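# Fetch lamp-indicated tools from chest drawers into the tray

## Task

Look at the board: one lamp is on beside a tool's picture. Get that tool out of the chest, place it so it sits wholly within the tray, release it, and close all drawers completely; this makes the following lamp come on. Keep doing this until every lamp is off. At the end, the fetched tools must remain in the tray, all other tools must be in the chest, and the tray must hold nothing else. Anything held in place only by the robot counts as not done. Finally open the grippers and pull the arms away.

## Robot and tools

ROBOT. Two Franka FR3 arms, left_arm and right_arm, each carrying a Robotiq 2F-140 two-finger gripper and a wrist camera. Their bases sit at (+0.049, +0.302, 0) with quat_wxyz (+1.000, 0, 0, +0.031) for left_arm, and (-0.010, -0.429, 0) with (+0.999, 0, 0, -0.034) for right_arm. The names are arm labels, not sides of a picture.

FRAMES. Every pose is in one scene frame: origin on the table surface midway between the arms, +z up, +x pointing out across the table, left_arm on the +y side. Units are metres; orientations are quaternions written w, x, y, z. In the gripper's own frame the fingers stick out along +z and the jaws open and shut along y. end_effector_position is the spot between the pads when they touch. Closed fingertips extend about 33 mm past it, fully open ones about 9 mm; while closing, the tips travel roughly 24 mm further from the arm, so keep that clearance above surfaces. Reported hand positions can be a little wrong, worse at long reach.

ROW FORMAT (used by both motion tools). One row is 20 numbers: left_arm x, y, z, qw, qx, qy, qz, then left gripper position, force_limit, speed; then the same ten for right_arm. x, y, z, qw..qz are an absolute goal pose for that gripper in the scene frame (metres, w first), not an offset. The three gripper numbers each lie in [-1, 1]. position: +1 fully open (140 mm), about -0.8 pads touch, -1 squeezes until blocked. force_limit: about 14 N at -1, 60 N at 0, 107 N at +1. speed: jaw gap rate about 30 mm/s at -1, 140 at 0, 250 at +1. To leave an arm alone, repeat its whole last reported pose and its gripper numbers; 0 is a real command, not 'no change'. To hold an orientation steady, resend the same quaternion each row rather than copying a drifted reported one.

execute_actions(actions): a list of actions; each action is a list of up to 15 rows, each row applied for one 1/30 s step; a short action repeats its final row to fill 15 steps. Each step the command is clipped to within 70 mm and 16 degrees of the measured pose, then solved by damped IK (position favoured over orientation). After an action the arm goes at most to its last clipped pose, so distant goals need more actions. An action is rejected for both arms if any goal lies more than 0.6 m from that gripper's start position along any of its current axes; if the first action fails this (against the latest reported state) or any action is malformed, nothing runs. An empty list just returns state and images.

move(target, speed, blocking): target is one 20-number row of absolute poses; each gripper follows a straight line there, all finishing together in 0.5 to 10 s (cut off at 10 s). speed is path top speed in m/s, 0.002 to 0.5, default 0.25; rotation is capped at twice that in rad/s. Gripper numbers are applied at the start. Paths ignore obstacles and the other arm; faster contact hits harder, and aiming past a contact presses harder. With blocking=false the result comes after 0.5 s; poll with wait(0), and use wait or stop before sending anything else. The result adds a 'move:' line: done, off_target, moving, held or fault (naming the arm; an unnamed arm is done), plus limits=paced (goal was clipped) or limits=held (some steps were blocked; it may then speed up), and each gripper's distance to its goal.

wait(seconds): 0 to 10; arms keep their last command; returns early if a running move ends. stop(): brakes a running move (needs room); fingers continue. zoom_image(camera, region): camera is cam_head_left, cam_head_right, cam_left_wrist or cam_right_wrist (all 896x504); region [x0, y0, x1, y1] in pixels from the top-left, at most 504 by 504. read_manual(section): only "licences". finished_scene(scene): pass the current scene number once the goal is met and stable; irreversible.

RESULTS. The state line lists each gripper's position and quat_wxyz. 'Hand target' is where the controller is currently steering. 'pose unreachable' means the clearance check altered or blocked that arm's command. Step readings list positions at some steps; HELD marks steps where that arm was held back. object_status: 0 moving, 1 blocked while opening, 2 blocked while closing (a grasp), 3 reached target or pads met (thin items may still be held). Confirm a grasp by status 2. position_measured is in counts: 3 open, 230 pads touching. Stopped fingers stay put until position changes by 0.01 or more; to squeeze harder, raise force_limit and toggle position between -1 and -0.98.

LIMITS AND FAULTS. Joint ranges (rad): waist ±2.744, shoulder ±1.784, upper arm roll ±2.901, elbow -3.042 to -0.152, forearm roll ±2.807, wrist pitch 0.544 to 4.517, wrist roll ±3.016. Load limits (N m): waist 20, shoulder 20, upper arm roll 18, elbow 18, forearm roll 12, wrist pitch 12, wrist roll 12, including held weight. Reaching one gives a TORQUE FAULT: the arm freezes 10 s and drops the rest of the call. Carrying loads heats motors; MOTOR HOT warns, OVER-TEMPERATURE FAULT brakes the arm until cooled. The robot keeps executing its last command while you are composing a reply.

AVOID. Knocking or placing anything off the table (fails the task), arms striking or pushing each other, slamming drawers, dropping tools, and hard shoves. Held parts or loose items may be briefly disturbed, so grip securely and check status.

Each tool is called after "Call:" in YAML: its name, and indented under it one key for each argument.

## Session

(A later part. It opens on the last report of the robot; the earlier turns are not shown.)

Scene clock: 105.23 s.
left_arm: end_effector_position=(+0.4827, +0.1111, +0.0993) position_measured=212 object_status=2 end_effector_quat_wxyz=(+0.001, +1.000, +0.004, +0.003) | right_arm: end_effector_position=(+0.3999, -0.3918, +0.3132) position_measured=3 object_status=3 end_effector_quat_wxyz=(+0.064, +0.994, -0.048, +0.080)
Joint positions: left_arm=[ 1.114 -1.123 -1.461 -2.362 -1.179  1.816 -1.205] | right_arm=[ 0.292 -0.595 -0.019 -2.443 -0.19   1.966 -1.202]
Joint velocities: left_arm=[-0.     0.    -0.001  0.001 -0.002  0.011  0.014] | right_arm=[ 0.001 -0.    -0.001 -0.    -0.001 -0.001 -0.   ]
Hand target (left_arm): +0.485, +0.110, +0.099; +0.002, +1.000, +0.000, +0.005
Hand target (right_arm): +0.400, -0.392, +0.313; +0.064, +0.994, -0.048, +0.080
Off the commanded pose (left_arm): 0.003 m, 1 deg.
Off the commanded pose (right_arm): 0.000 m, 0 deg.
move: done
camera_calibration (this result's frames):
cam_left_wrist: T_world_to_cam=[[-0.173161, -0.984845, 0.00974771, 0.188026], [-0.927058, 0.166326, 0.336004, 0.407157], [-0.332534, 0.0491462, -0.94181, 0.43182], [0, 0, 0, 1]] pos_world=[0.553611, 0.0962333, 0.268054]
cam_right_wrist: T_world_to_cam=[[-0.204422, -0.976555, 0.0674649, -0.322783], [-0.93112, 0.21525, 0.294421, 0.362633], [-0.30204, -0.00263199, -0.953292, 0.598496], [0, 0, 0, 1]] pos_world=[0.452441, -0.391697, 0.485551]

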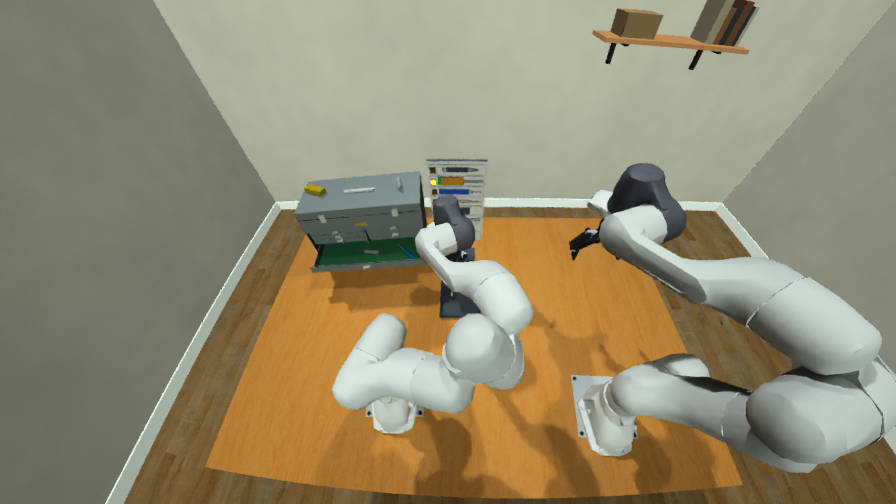

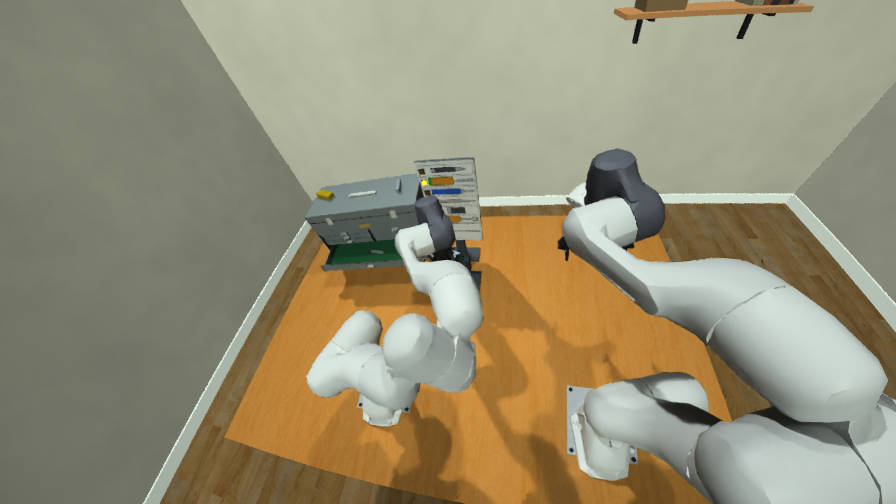

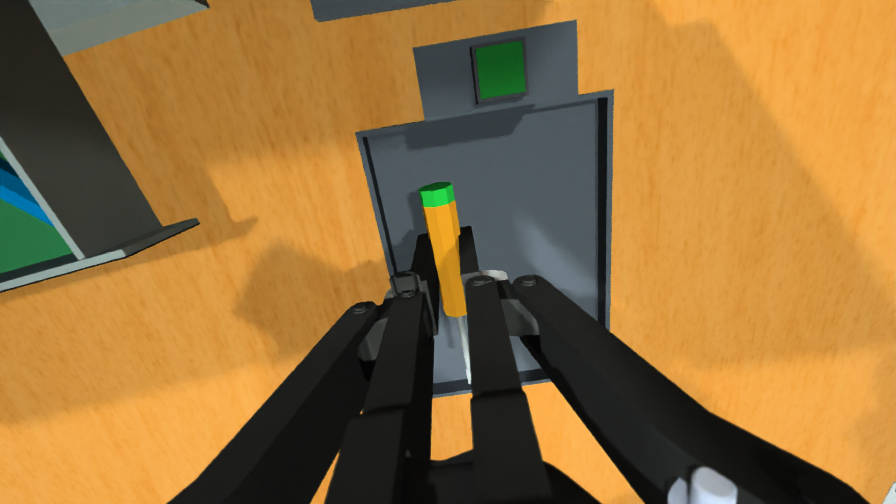

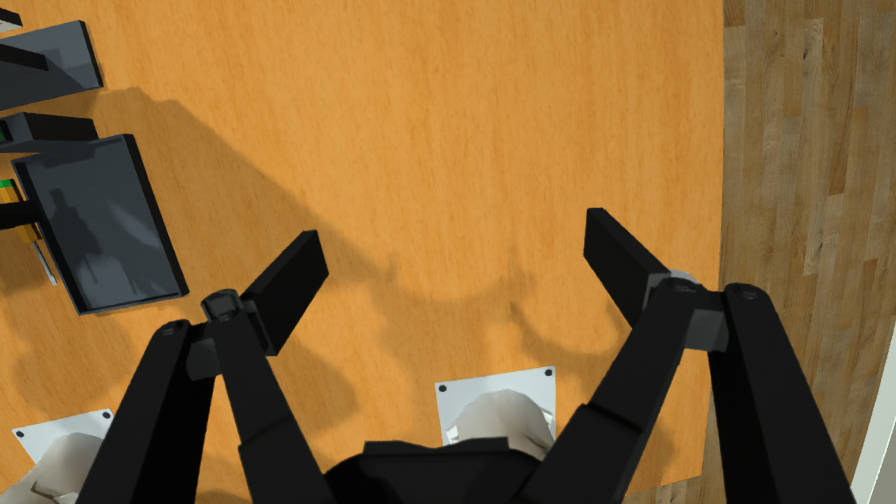

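Call:
move:
  target: [0.497,0.105,0.05,0,1,0,0,-1,0.4,0,0.3999,-0.3918,0.3132,0.064,0.994,-0.048,0.08,1,0,0]
  speed: 0.1

Call:
move:
  target: [0.497,0.105,0.05,0,1,0,0,-0.3,0.4,0,0.3999,-0.3918,0.3132,0.064,0.994,-0.048,0.08,1,0,0]

Call:
move:
  target: [0.497,0.105,0.2,0,1,0,0,0.1,0.4,0,0.3999,-0.3918,0.3132,0.064,0.994,-0.048,0.08,1,0,0]

Scene clock: 106.80 s.
left_arm: end_effector_position=(+0.4946, +0.1062, +0.0499) position_measured=212 object_status=2 end_effector_quat_wxyz=(-0.001, +1.000, +0.003, -0.003) | right_arm: end_effector_position=(+0.3999, -0.3918, +0.3132) position_measured=3 object_status=3 end_effector_quat_wxyz=(+0.064, +0.994, -0.048, +0.080)
Joint positions: left_arm=[ 1.2   -1.137 -1.602 -2.324 -1.259  1.879 -1.189] | right_arm=[ 0.292 -0.595 -0.019 -2.443 -0.19   1.966 -1.202]
Joint velocities: left_arm=[ 0.001 -0.001 -0.002  0.    -0.001  0.011  0.008] | right_arm=[-0.001 -0.001 -0.    -0.     0.    -0.     0.001]
Hand target (left_arm): +0.497, +0.106, +0.050; -0.001, +1.000, -0.000, -0.000
Hand target (right_arm): +0.400, -0.392, +0.313; +0.064, +0.994, -0.048, +0.080
Off the commanded pose (left_arm): 0.003 m, 1 deg.
Off the commanded pose (right_arm): 0.000 m, 0 deg.
move: done
camera_calibration (this result's frames):
cam_left_wrist: T_world_to_cam=[[-0.17547, -0.984455, 0.00763033, 0.186959], [-0.922466, 0.167118, 0.348035, 0.432658], [-0.3439, 0.0540308, -0.937451, 0.394389], [0, 0, 0, 1]] pos_world=[0.567549, 0.0904386, 0.217714]
cam_right_wrist: T_world_to_cam=[[-0.204421, -0.976555, 0.0674649, -0.322783], [-0.93112, 0.21525, 0.294421, 0.362633], [-0.30204, -0.00263199, -0.953292, 0.598496], [0, 0, 0, 1]] pos_world=[0.452441, -0.391697, 0.485551]

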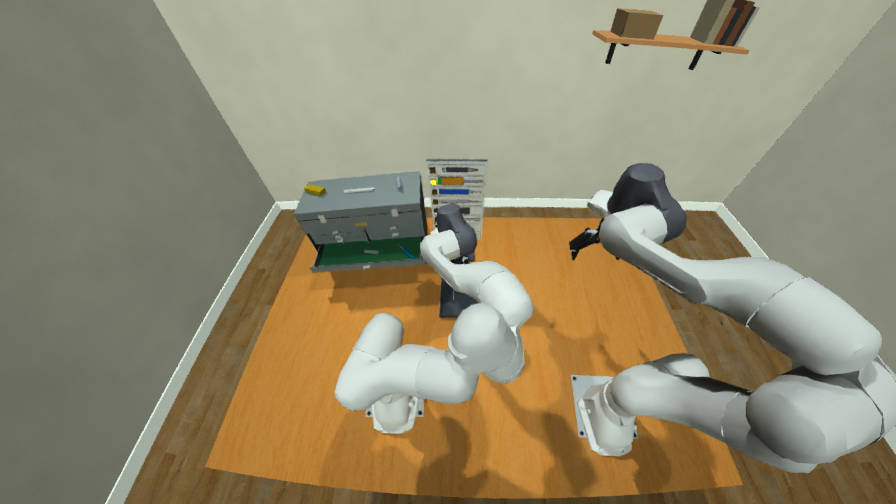

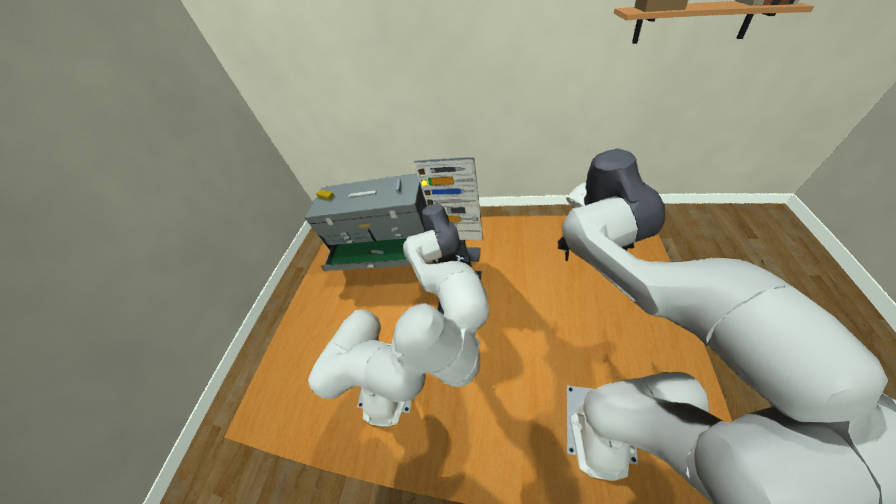

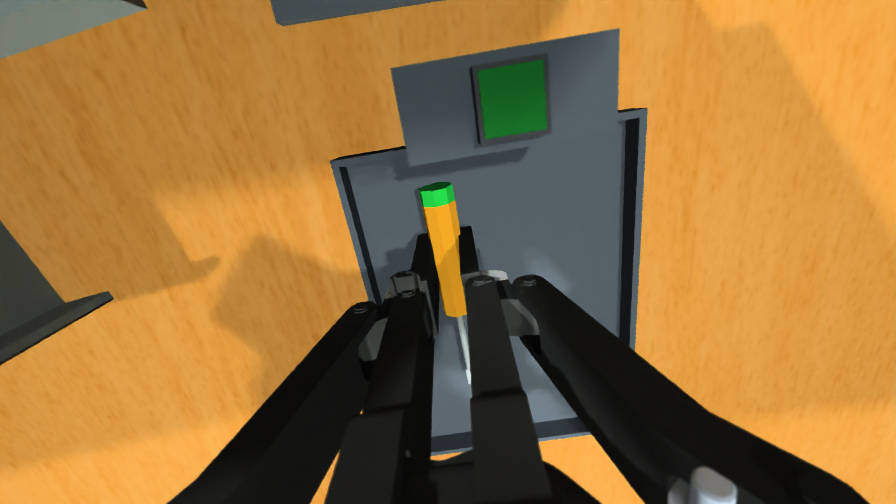

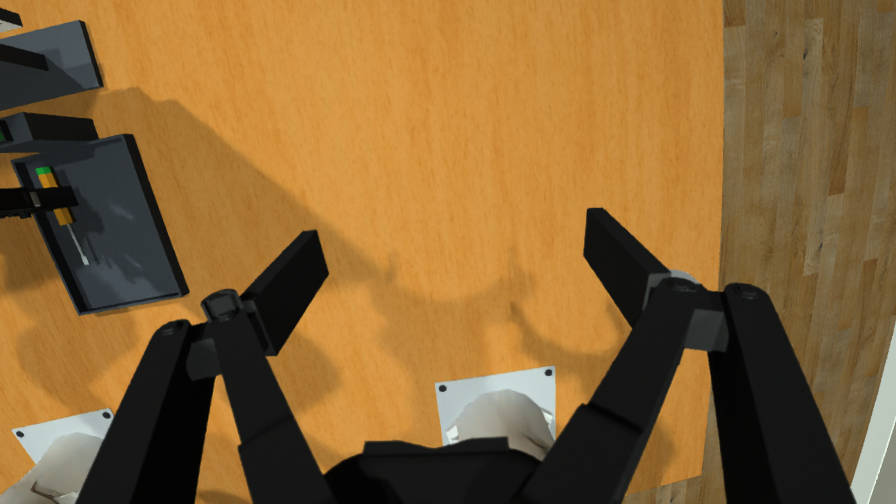

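Scene clock: 107.50 s.
left_arm: end_effector_position=(+0.4954, +0.1064, +0.0501) position_measured=167 object_status=3 end_effector_quat_wxyz=(-0.002, +1.000, +0.003, -0.002) | right_arm: end_effector_position=(+0.3999, -0.3918, +0.3132) position_measured=3 object_status=3 end_effector_quat_wxyz=(+0.064, +0.994, -0.048, +0.080)
Joint positions: left_arm=[ 1.2   -1.137 -1.602 -2.324 -1.26   1.882 -1.188] | right_arm=[ 0.292 -0.595 -0.019 -2.443 -0.19   1.966 -1.202]
Joint velocities: left_arm=[ 0.    -0.     0.001  0.002 -0.     0.003  0.002] | right_arm=[-0.     0.001  0.001  0.     0.002  0.001  0.   ]
Hand target (left_arm): +0.497, +0.105, +0.050; -0.000, +1.000, +0.000, -0.000
Hand target (right_arm): +0.400, -0.392, +0.313; +0.064, +0.994, -0.048, +0.080
Off the commanded pose (left_arm): 0.002 m, 0 deg.
Off the commanded pose (right_arm): 0.000 m, 0 deg.
move: done
camera_calibration (this result's frames):
cam_left_wrist: T_world_to_cam=[[-0.175943, -0.984377, 0.00675563, 0.187494], [-0.92317, 0.167378, 0.346037, 0.433652], [-0.341762, 0.0546462, -0.938196, 0.393731], [0, 0, 0, 1]] pos_world=[0.567885, 0.0904655, 0.218071]
cam_right_wrist: T_world_to_cam=[[-0.204422, -0.976555, 0.0674648, -0.322783], [-0.93112, 0.21525, 0.294421, 0.362633], [-0.30204, -0.00263186, -0.953292, 0.598496], [0, 0, 0, 1]] pos_world=[0.452441, -0.391697, 0.485551]

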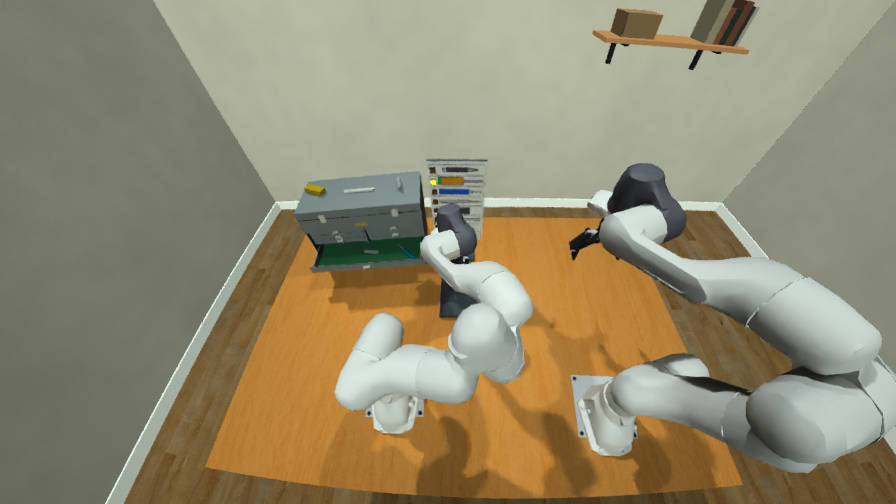

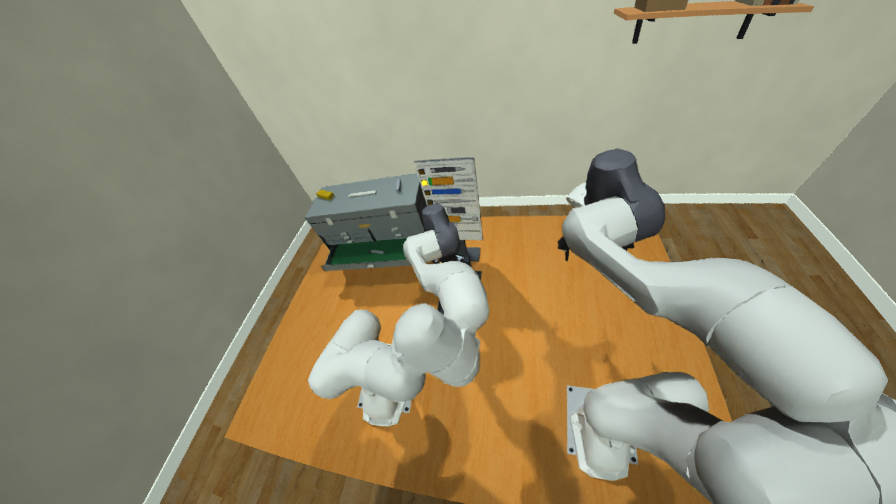

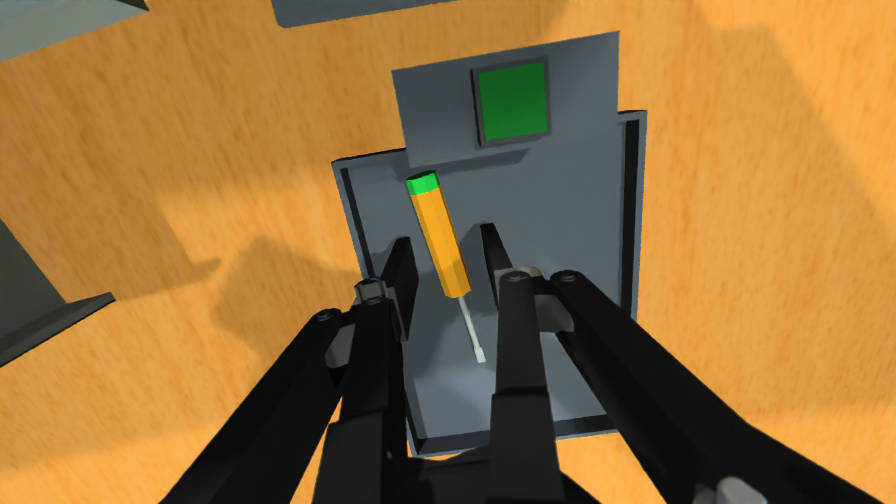

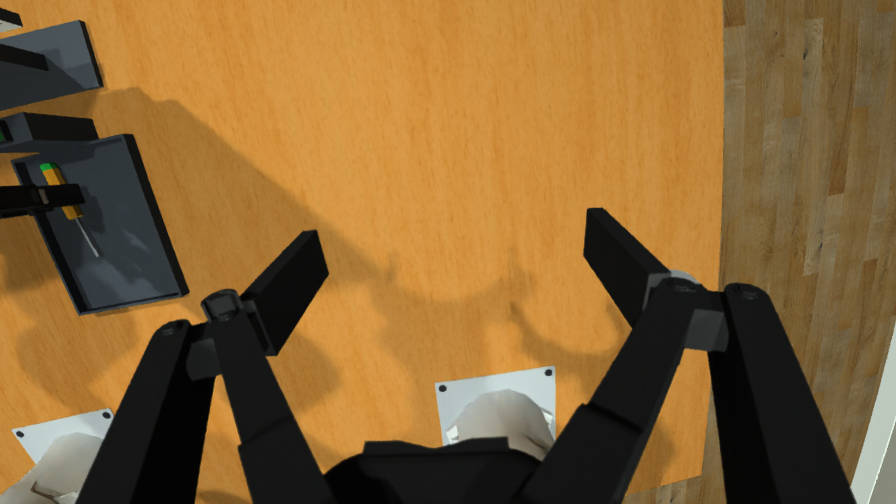

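Scene clock: 108.80 s.
left_arm: end_effector_position=(+0.4978, +0.1028, +0.1989) position_measured=117 object_status=3 end_effector_quat_wxyz=(+0.003, +1.000, -0.003, +0.002) | right_arm: end_effector_position=(+0.3999, -0.3918, +0.3132) position_measured=3 object_status=3 end_effector_quat_wxyz=(+0.064, +0.994, -0.048, +0.080)
Joint positions: left_arm=[ 1.127 -1.065 -1.28  -2.211 -1.007  1.66  -1.256] | right_arm=[ 0.292 -0.595 -0.019 -2.443 -0.19   1.966 -1.202]
Joint velocities: left_arm=[ 0.001  0.    -0.    -0.    -0.002 -0.013 -0.01 ] | right_arm=[ 0.    -0.    -0.    -0.001 -0.     0.     0.001]
Hand target (left_arm): +0.497, +0.103, +0.200; +0.001, +1.000, +0.000, +0.000
Hand target (right_arm): +0.400, -0.392, +0.313; +0.064, +0.994, -0.048, +0.080
Off the commanded pose (left_arm): 0.003 m, 1 deg.
Off the commanded pose (right_arm): 0.000 m, 0 deg.
move: done
camera_calibration (this result's frames):
cam_left_wrist: T_world_to_cam=[[-0.18741, -0.982176, 0.0144168, 0.187349], [-0.923594, 0.181191, 0.337852, 0.385427], [-0.334442, 0.0500014, -0.941089, 0.531722], [0, 0, 0, 1]] pos_world=[0.56892, 0.0875866, 0.367479]
cam_right_wrist: T_world_to_cam=[[-0.204421, -0.976555, 0.0674649, -0.322783], [-0.93112, 0.21525, 0.294421, 0.362633], [-0.30204, -0.00263204, -0.953292, 0.598496], [0, 0, 0, 1]] pos_world=[0.452441, -0.391697, 0.485551]

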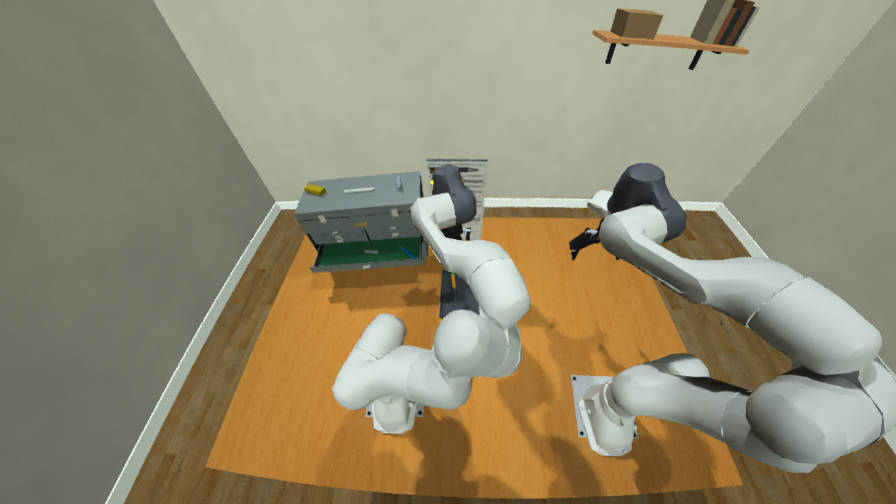

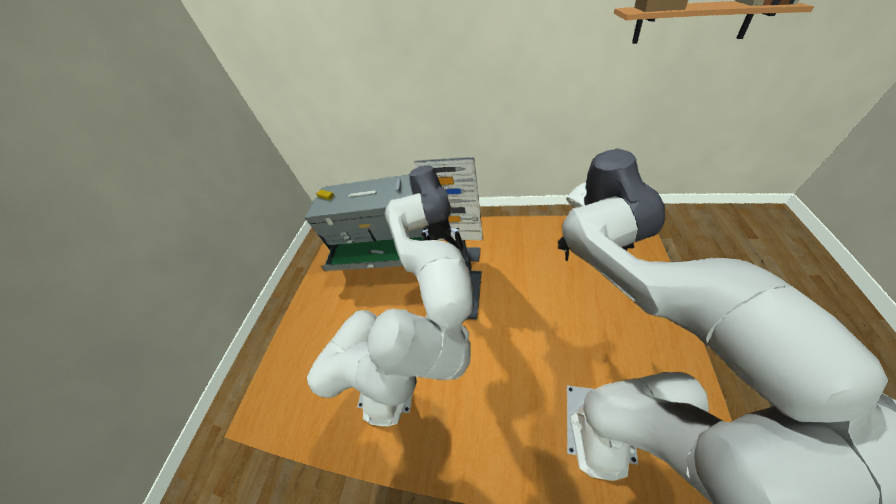

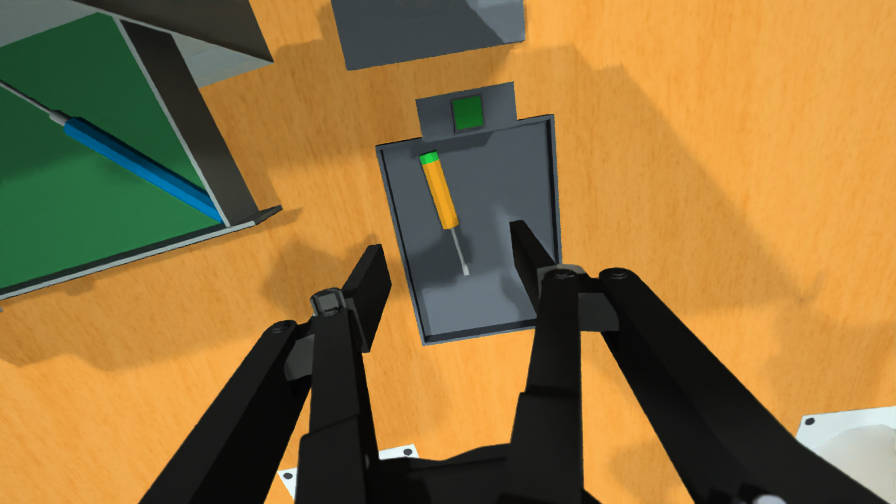

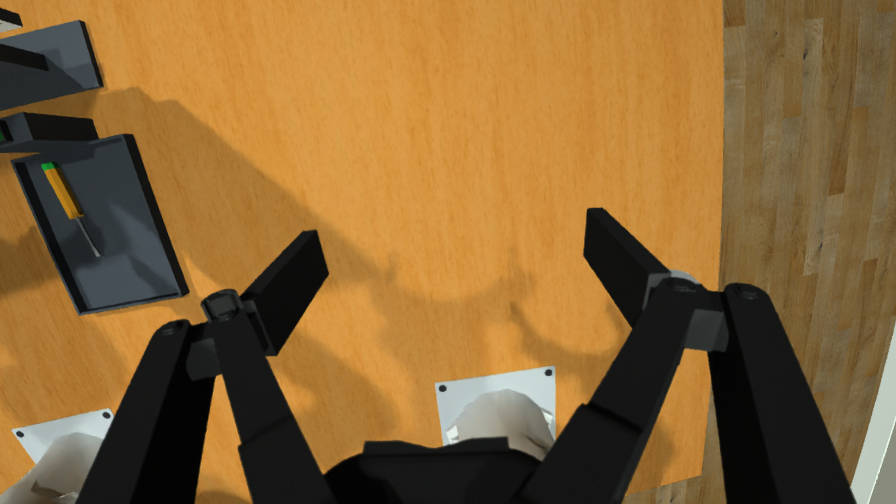

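Placed. Now to the drawer handle.

Call:
move:
  target: [0.44,0.47,0.22,-0.013,0.953,0.042,0.301,0.1,0.4,0,0.3999,-0.3918,0.3132,0.064,0.994,-0.048,0.08,1,0,0]

Call:
move:
  target: [0.44,0.471,0.135,-0.013,0.953,0.042,0.301,0.1,0.4,0,0.3999,-0.3918,0.3132,0.064,0.994,-0.048,0.08,1,0,0]
  speed: 0.1

Scene clock: 111.63 s.
left_arm: end_effector_position=(+0.4380, +0.4716, +0.2217) position_measured=117 object_status=3 end_effector_quat_wxyz=(-0.013, +0.955, +0.050, +0.292) | right_arm: end_effector_position=(+0.3999, -0.3918, +0.3132) position_measured=3 object_status=3 end_effector_quat_wxyz=(+0.064, +0.994, -0.048, +0.080)
Joint positions: left_arm=[ 1.119 -1.002 -0.693 -2.923 -1.237  2.247 -0.321] | right_arm=[ 0.292 -0.595 -0.019 -2.443 -0.19   1.966 -1.202]
Joint velocities: left_arm=[ 0.     0.001 -0.001  0.001 -0.001  0.002  0.029] | right_arm=[ 0.    -0.001 -0.001 -0.002  0.001  0.001  0.001]
Hand target (left_arm): +0.439, +0.472, +0.223; -0.014, +0.954, +0.044, +0.295
Hand target (right_arm): +0.400, -0.392, +0.313; +0.064, +0.994, -0.048, +0.080
Off the commanded pose (left_arm): 0.003 m, 1 deg.
Off the commanded pose (right_arm): 0.000 m, 0 deg.
move: done
camera_calibration (this result's frames):
cam_left_wrist: T_world_to_cam=[[-0.0533694, -0.994559, -0.0894654, 0.508262], [-0.969584, 0.0730431, -0.233605, 0.453547], [0.238869, 0.0742769, -0.968207, 0.258203], [0, 0, 0, 1]] pos_world=[0.405201, 0.453189, 0.401417]
cam_right_wrist: T_world_to_cam=[[-0.204421, -0.976555, 0.0674648, -0.322783], [-0.93112, 0.21525, 0.294421, 0.362633], [-0.30204, -0.00263185, -0.953292, 0.598496], [0, 0, 0, 1]] pos_world=[0.452441, -0.391697, 0.485551]

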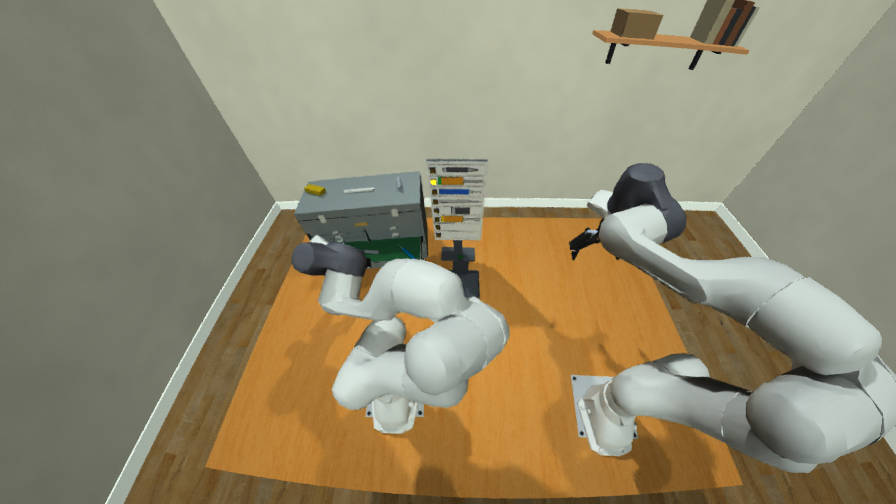

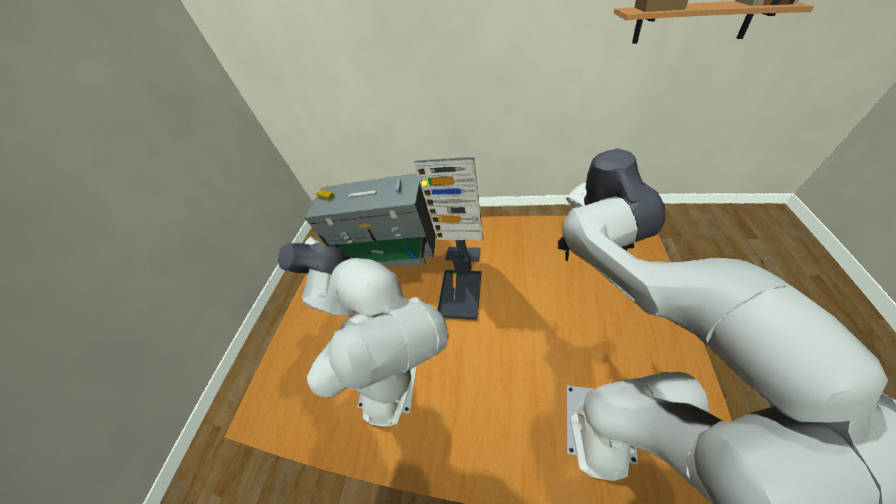

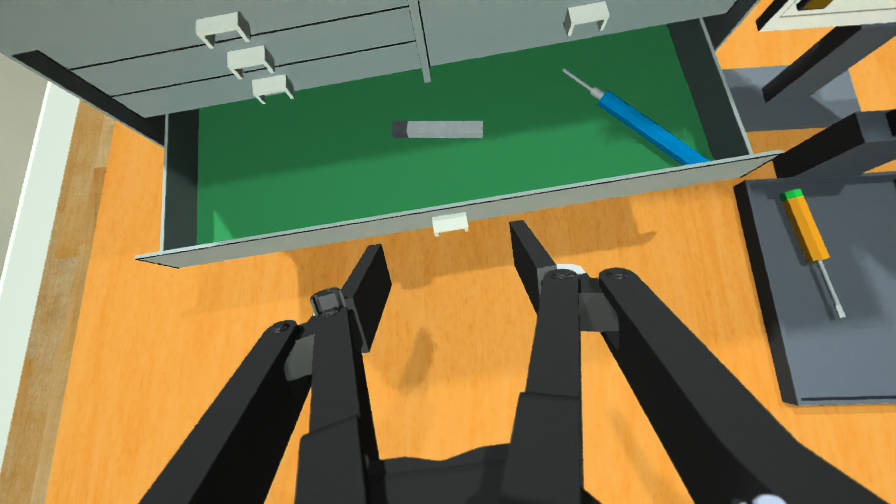

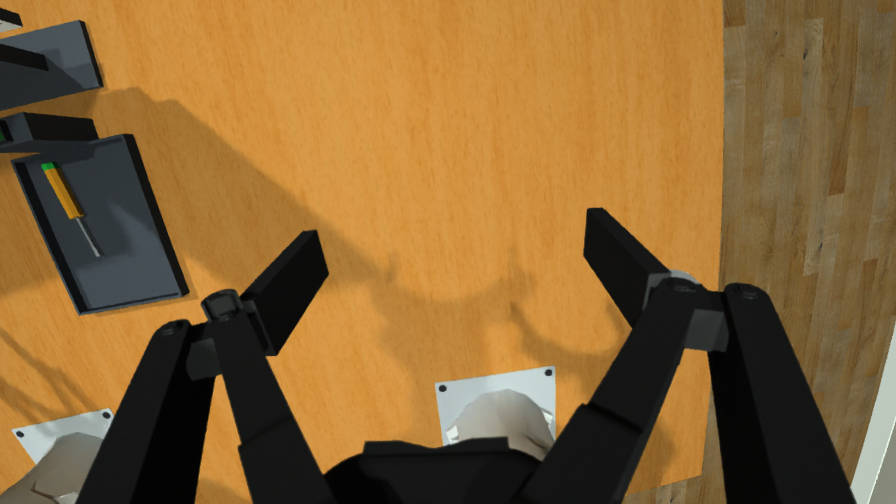

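Scene clock: 112.77 s.
left_arm: end_effector_position=(+0.4362, +0.4639, +0.1510) position_measured=117 object_status=3 end_effector_quat_wxyz=(+0.005, +0.956, +0.068, +0.286) | right_arm: end_effector_position=(+0.3999, -0.3918, +0.3132) position_measured=3 object_status=3 end_effector_quat_wxyz=(+0.064, +0.994, -0.048, +0.080)
Joint positions: left_arm=[ 1.133 -0.837 -0.852 -2.97  -1.484  2.39  -0.18 ] | right_arm=[ 0.292 -0.595 -0.019 -2.443 -0.19   1.966 -1.202]
Joint velocities: left_arm=[ 0.    -0.001  0.    -0.001  0.001  0.001  0.001] | right_arm=[-0.002 -0.001 -0.     0.001 -0.001 -0.001  0.001]
Hand target (left_arm): +0.437, +0.464, +0.152; +0.004, +0.956, +0.067, +0.287
Hand target (right_arm): +0.400, -0.392, +0.313; +0.064, +0.994, -0.048, +0.080
Off the commanded pose (left_arm): 0.018 m, 4 deg.
Off the commanded pose (right_arm): 0.000 m, 0 deg.
move: held (left_arm); limits=held; held on 10 of 34 steps (left_arm), including the last (left_arm)
pose unreachable (left arm): on one or more control steps of this call, first in action 0 (counted from 0), this arm could not follow its commanded pose, so it was not sent that pose on those steps. On the call's last step it was still not sent that pose. It may still have moved: this result reports where it is.
cause: the commanded pose would bring two parts of the arm too close to each other (joints 2 (shoulder) to 5 (forearm roll) lie between them).
camera_calibration (this result's frames):
cam_left_wrist: T_world_to_cam=[[-0.0305957, -0.998531, -0.0447284, 0.479305], [-0.97319, 0.0399652, -0.226503, 0.451703], [0.227957, 0.0365992, -0.972983, 0.213715], [0, 0, 0, 1]] pos_world=[0.405539, 0.452727, 0.331691]
cam_right_wrist: T_world_to_cam=[[-0.204422, -0.976555, 0.0674649, -0.322783], [-0.93112, 0.21525, 0.294421, 0.362633], [-0.30204, -0.0026319, -0.953292, 0.598496], [0, 0, 0, 1]] pos_world=[0.452441, -0.391697, 0.485551]

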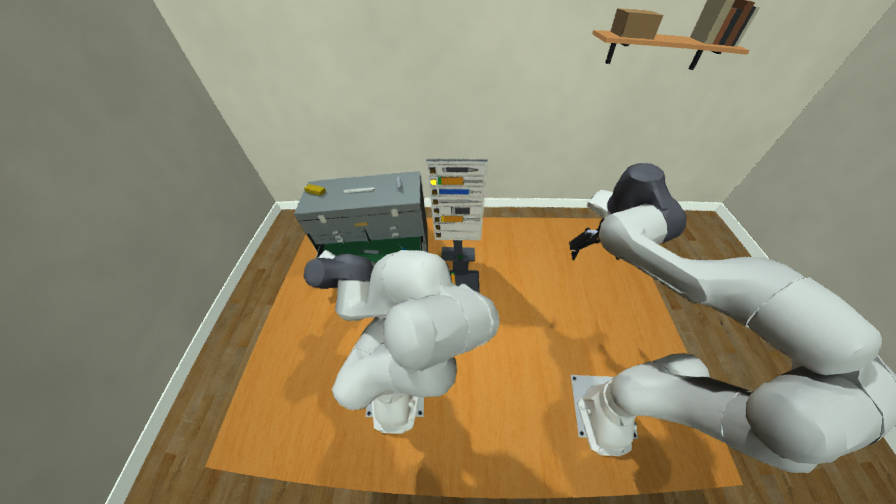

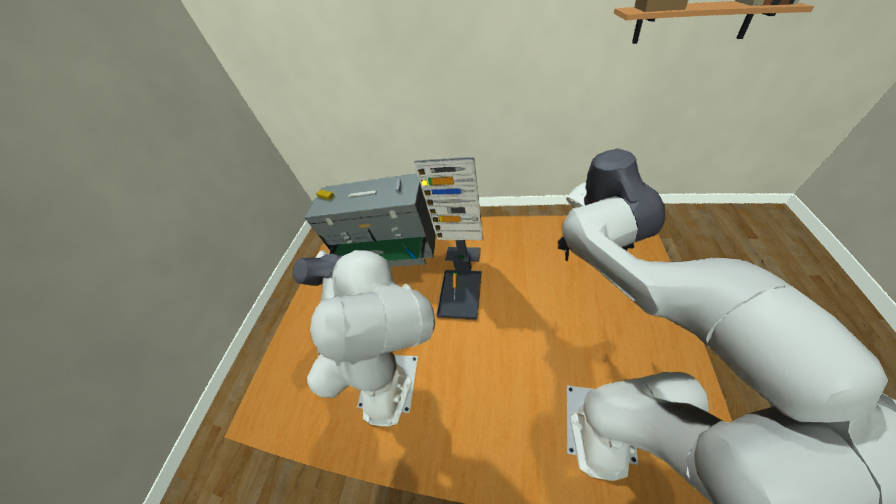

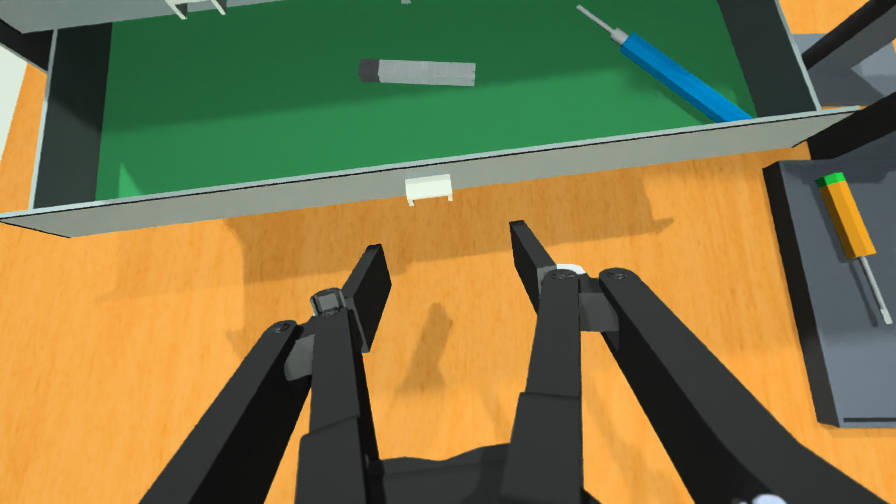

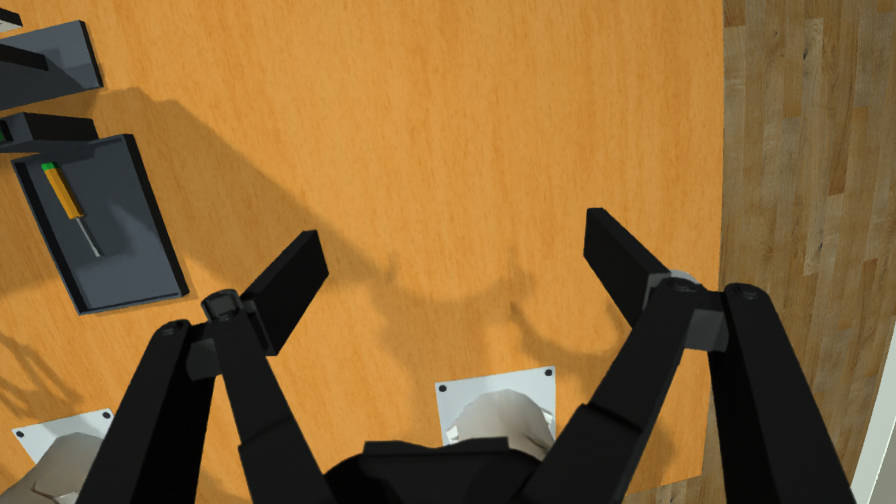

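Call:
move:
  target: [0.465,0.474,0.13,-0.013,0.953,0.042,0.301,0.1,0.4,0,0.3999,-0.3918,0.3132,0.064,0.994,-0.048,0.08,1,0,0]
  speed: 0.06

Scene clock: 114.27 s.
left_arm: end_effector_position=(+0.4634, +0.4729, +0.1292) position_measured=117 object_status=3 end_effector_quat_wxyz=(-0.010, +0.953, +0.048, +0.298) | right_arm: end_effector_position=(+0.3999, -0.3918, +0.3132) position_measured=3 object_status=3 end_effector_quat_wxyz=(+0.064, +0.994, -0.048, +0.080)
Joint positions: left_arm=[ 1.243 -0.686 -1.005 -2.893 -1.667  2.495  0.012] | right_arm=[ 0.292 -0.595 -0.019 -2.443 -0.19   1.966 -1.202]
Joint velocities: left_arm=[-0.     0.001  0.001  0.001 -0.006  0.001  0.04 ] | right_arm=[ 0.001 -0.     0.001  0.    -0.    -0.    -0.   ]
Hand target (left_arm): +0.464, +0.474, +0.130; -0.013, +0.953, +0.042, +0.299
Hand target (right_arm): +0.400, -0.392, +0.313; +0.064, +0.994, -0.048, +0.080
Off the commanded pose (left_arm): 0.002 m, 1 deg.
Off the commanded pose (right_arm): 0.000 m, 0 deg.
move: done
camera_calibration (this result's frames):
cam_left_wrist: T_world_to_cam=[[-0.0584257, -0.99453, -0.0865848, 0.504557], [-0.966184, 0.0781536, -0.245726, 0.45402], [0.251148, 0.0693001, -0.965465, 0.158752], [0, 0, 0, 1]] pos_world=[0.428276, 0.455312, 0.308521]
cam_right_wrist: T_world_to_cam=[[-0.204422, -0.976555, 0.067465, -0.322783], [-0.93112, 0.21525, 0.294421, 0.362633], [-0.30204, -0.00263194, -0.953292, 0.598496], [0, 0, 0, 1]] pos_world=[0.452441, -0.391697, 0.485551]

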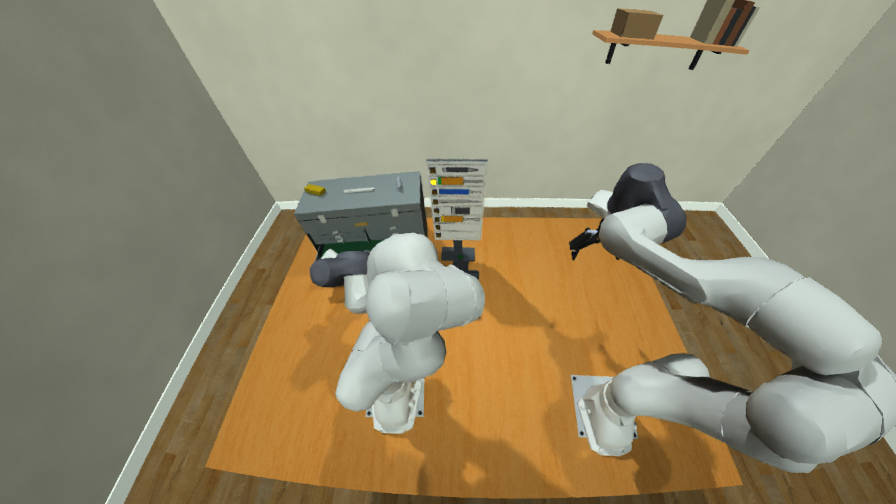

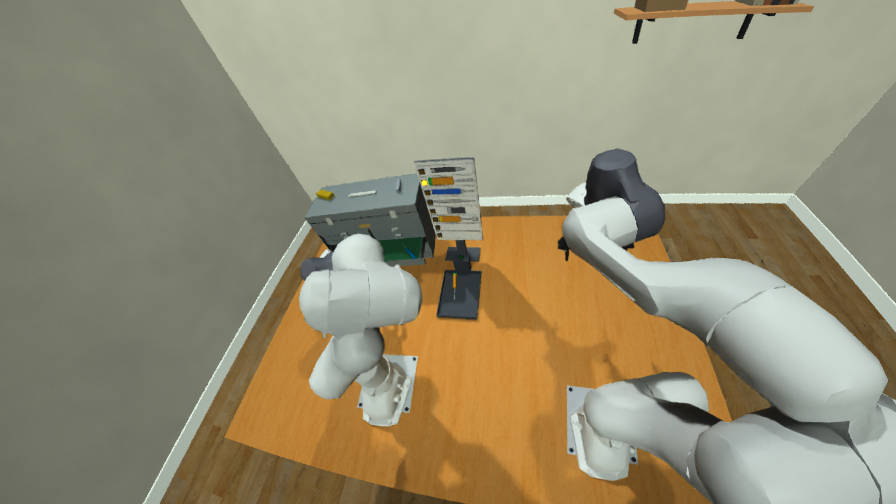

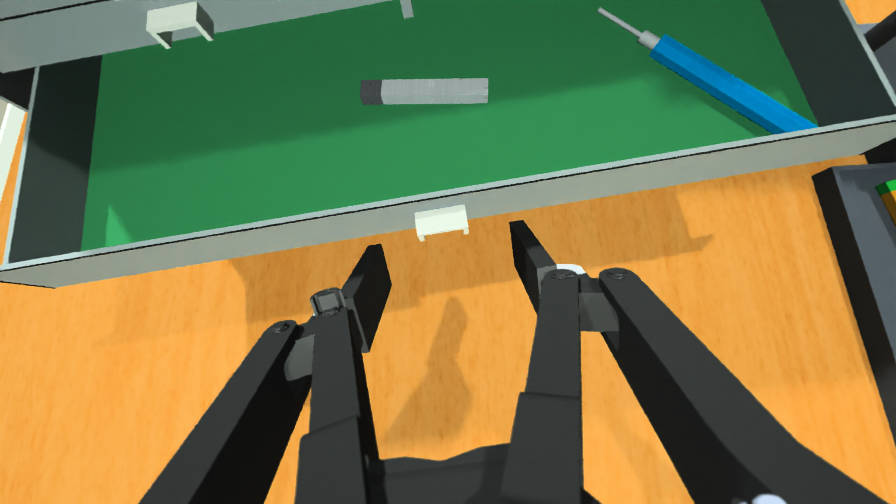

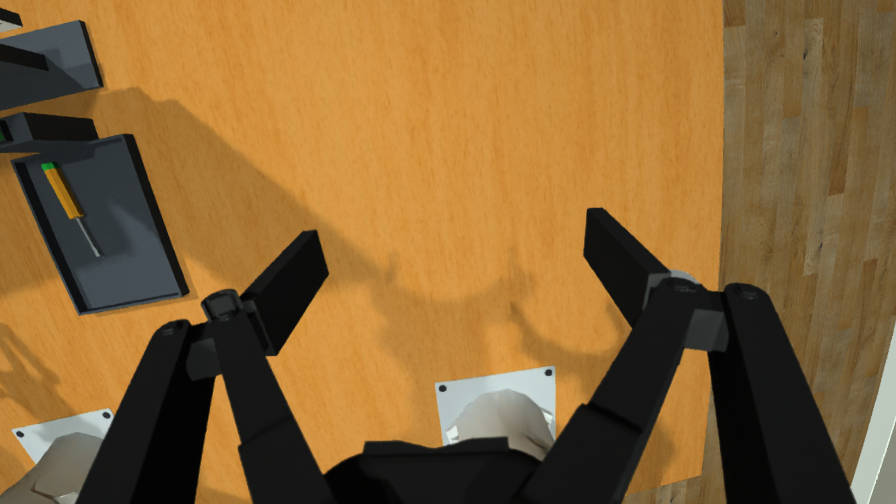

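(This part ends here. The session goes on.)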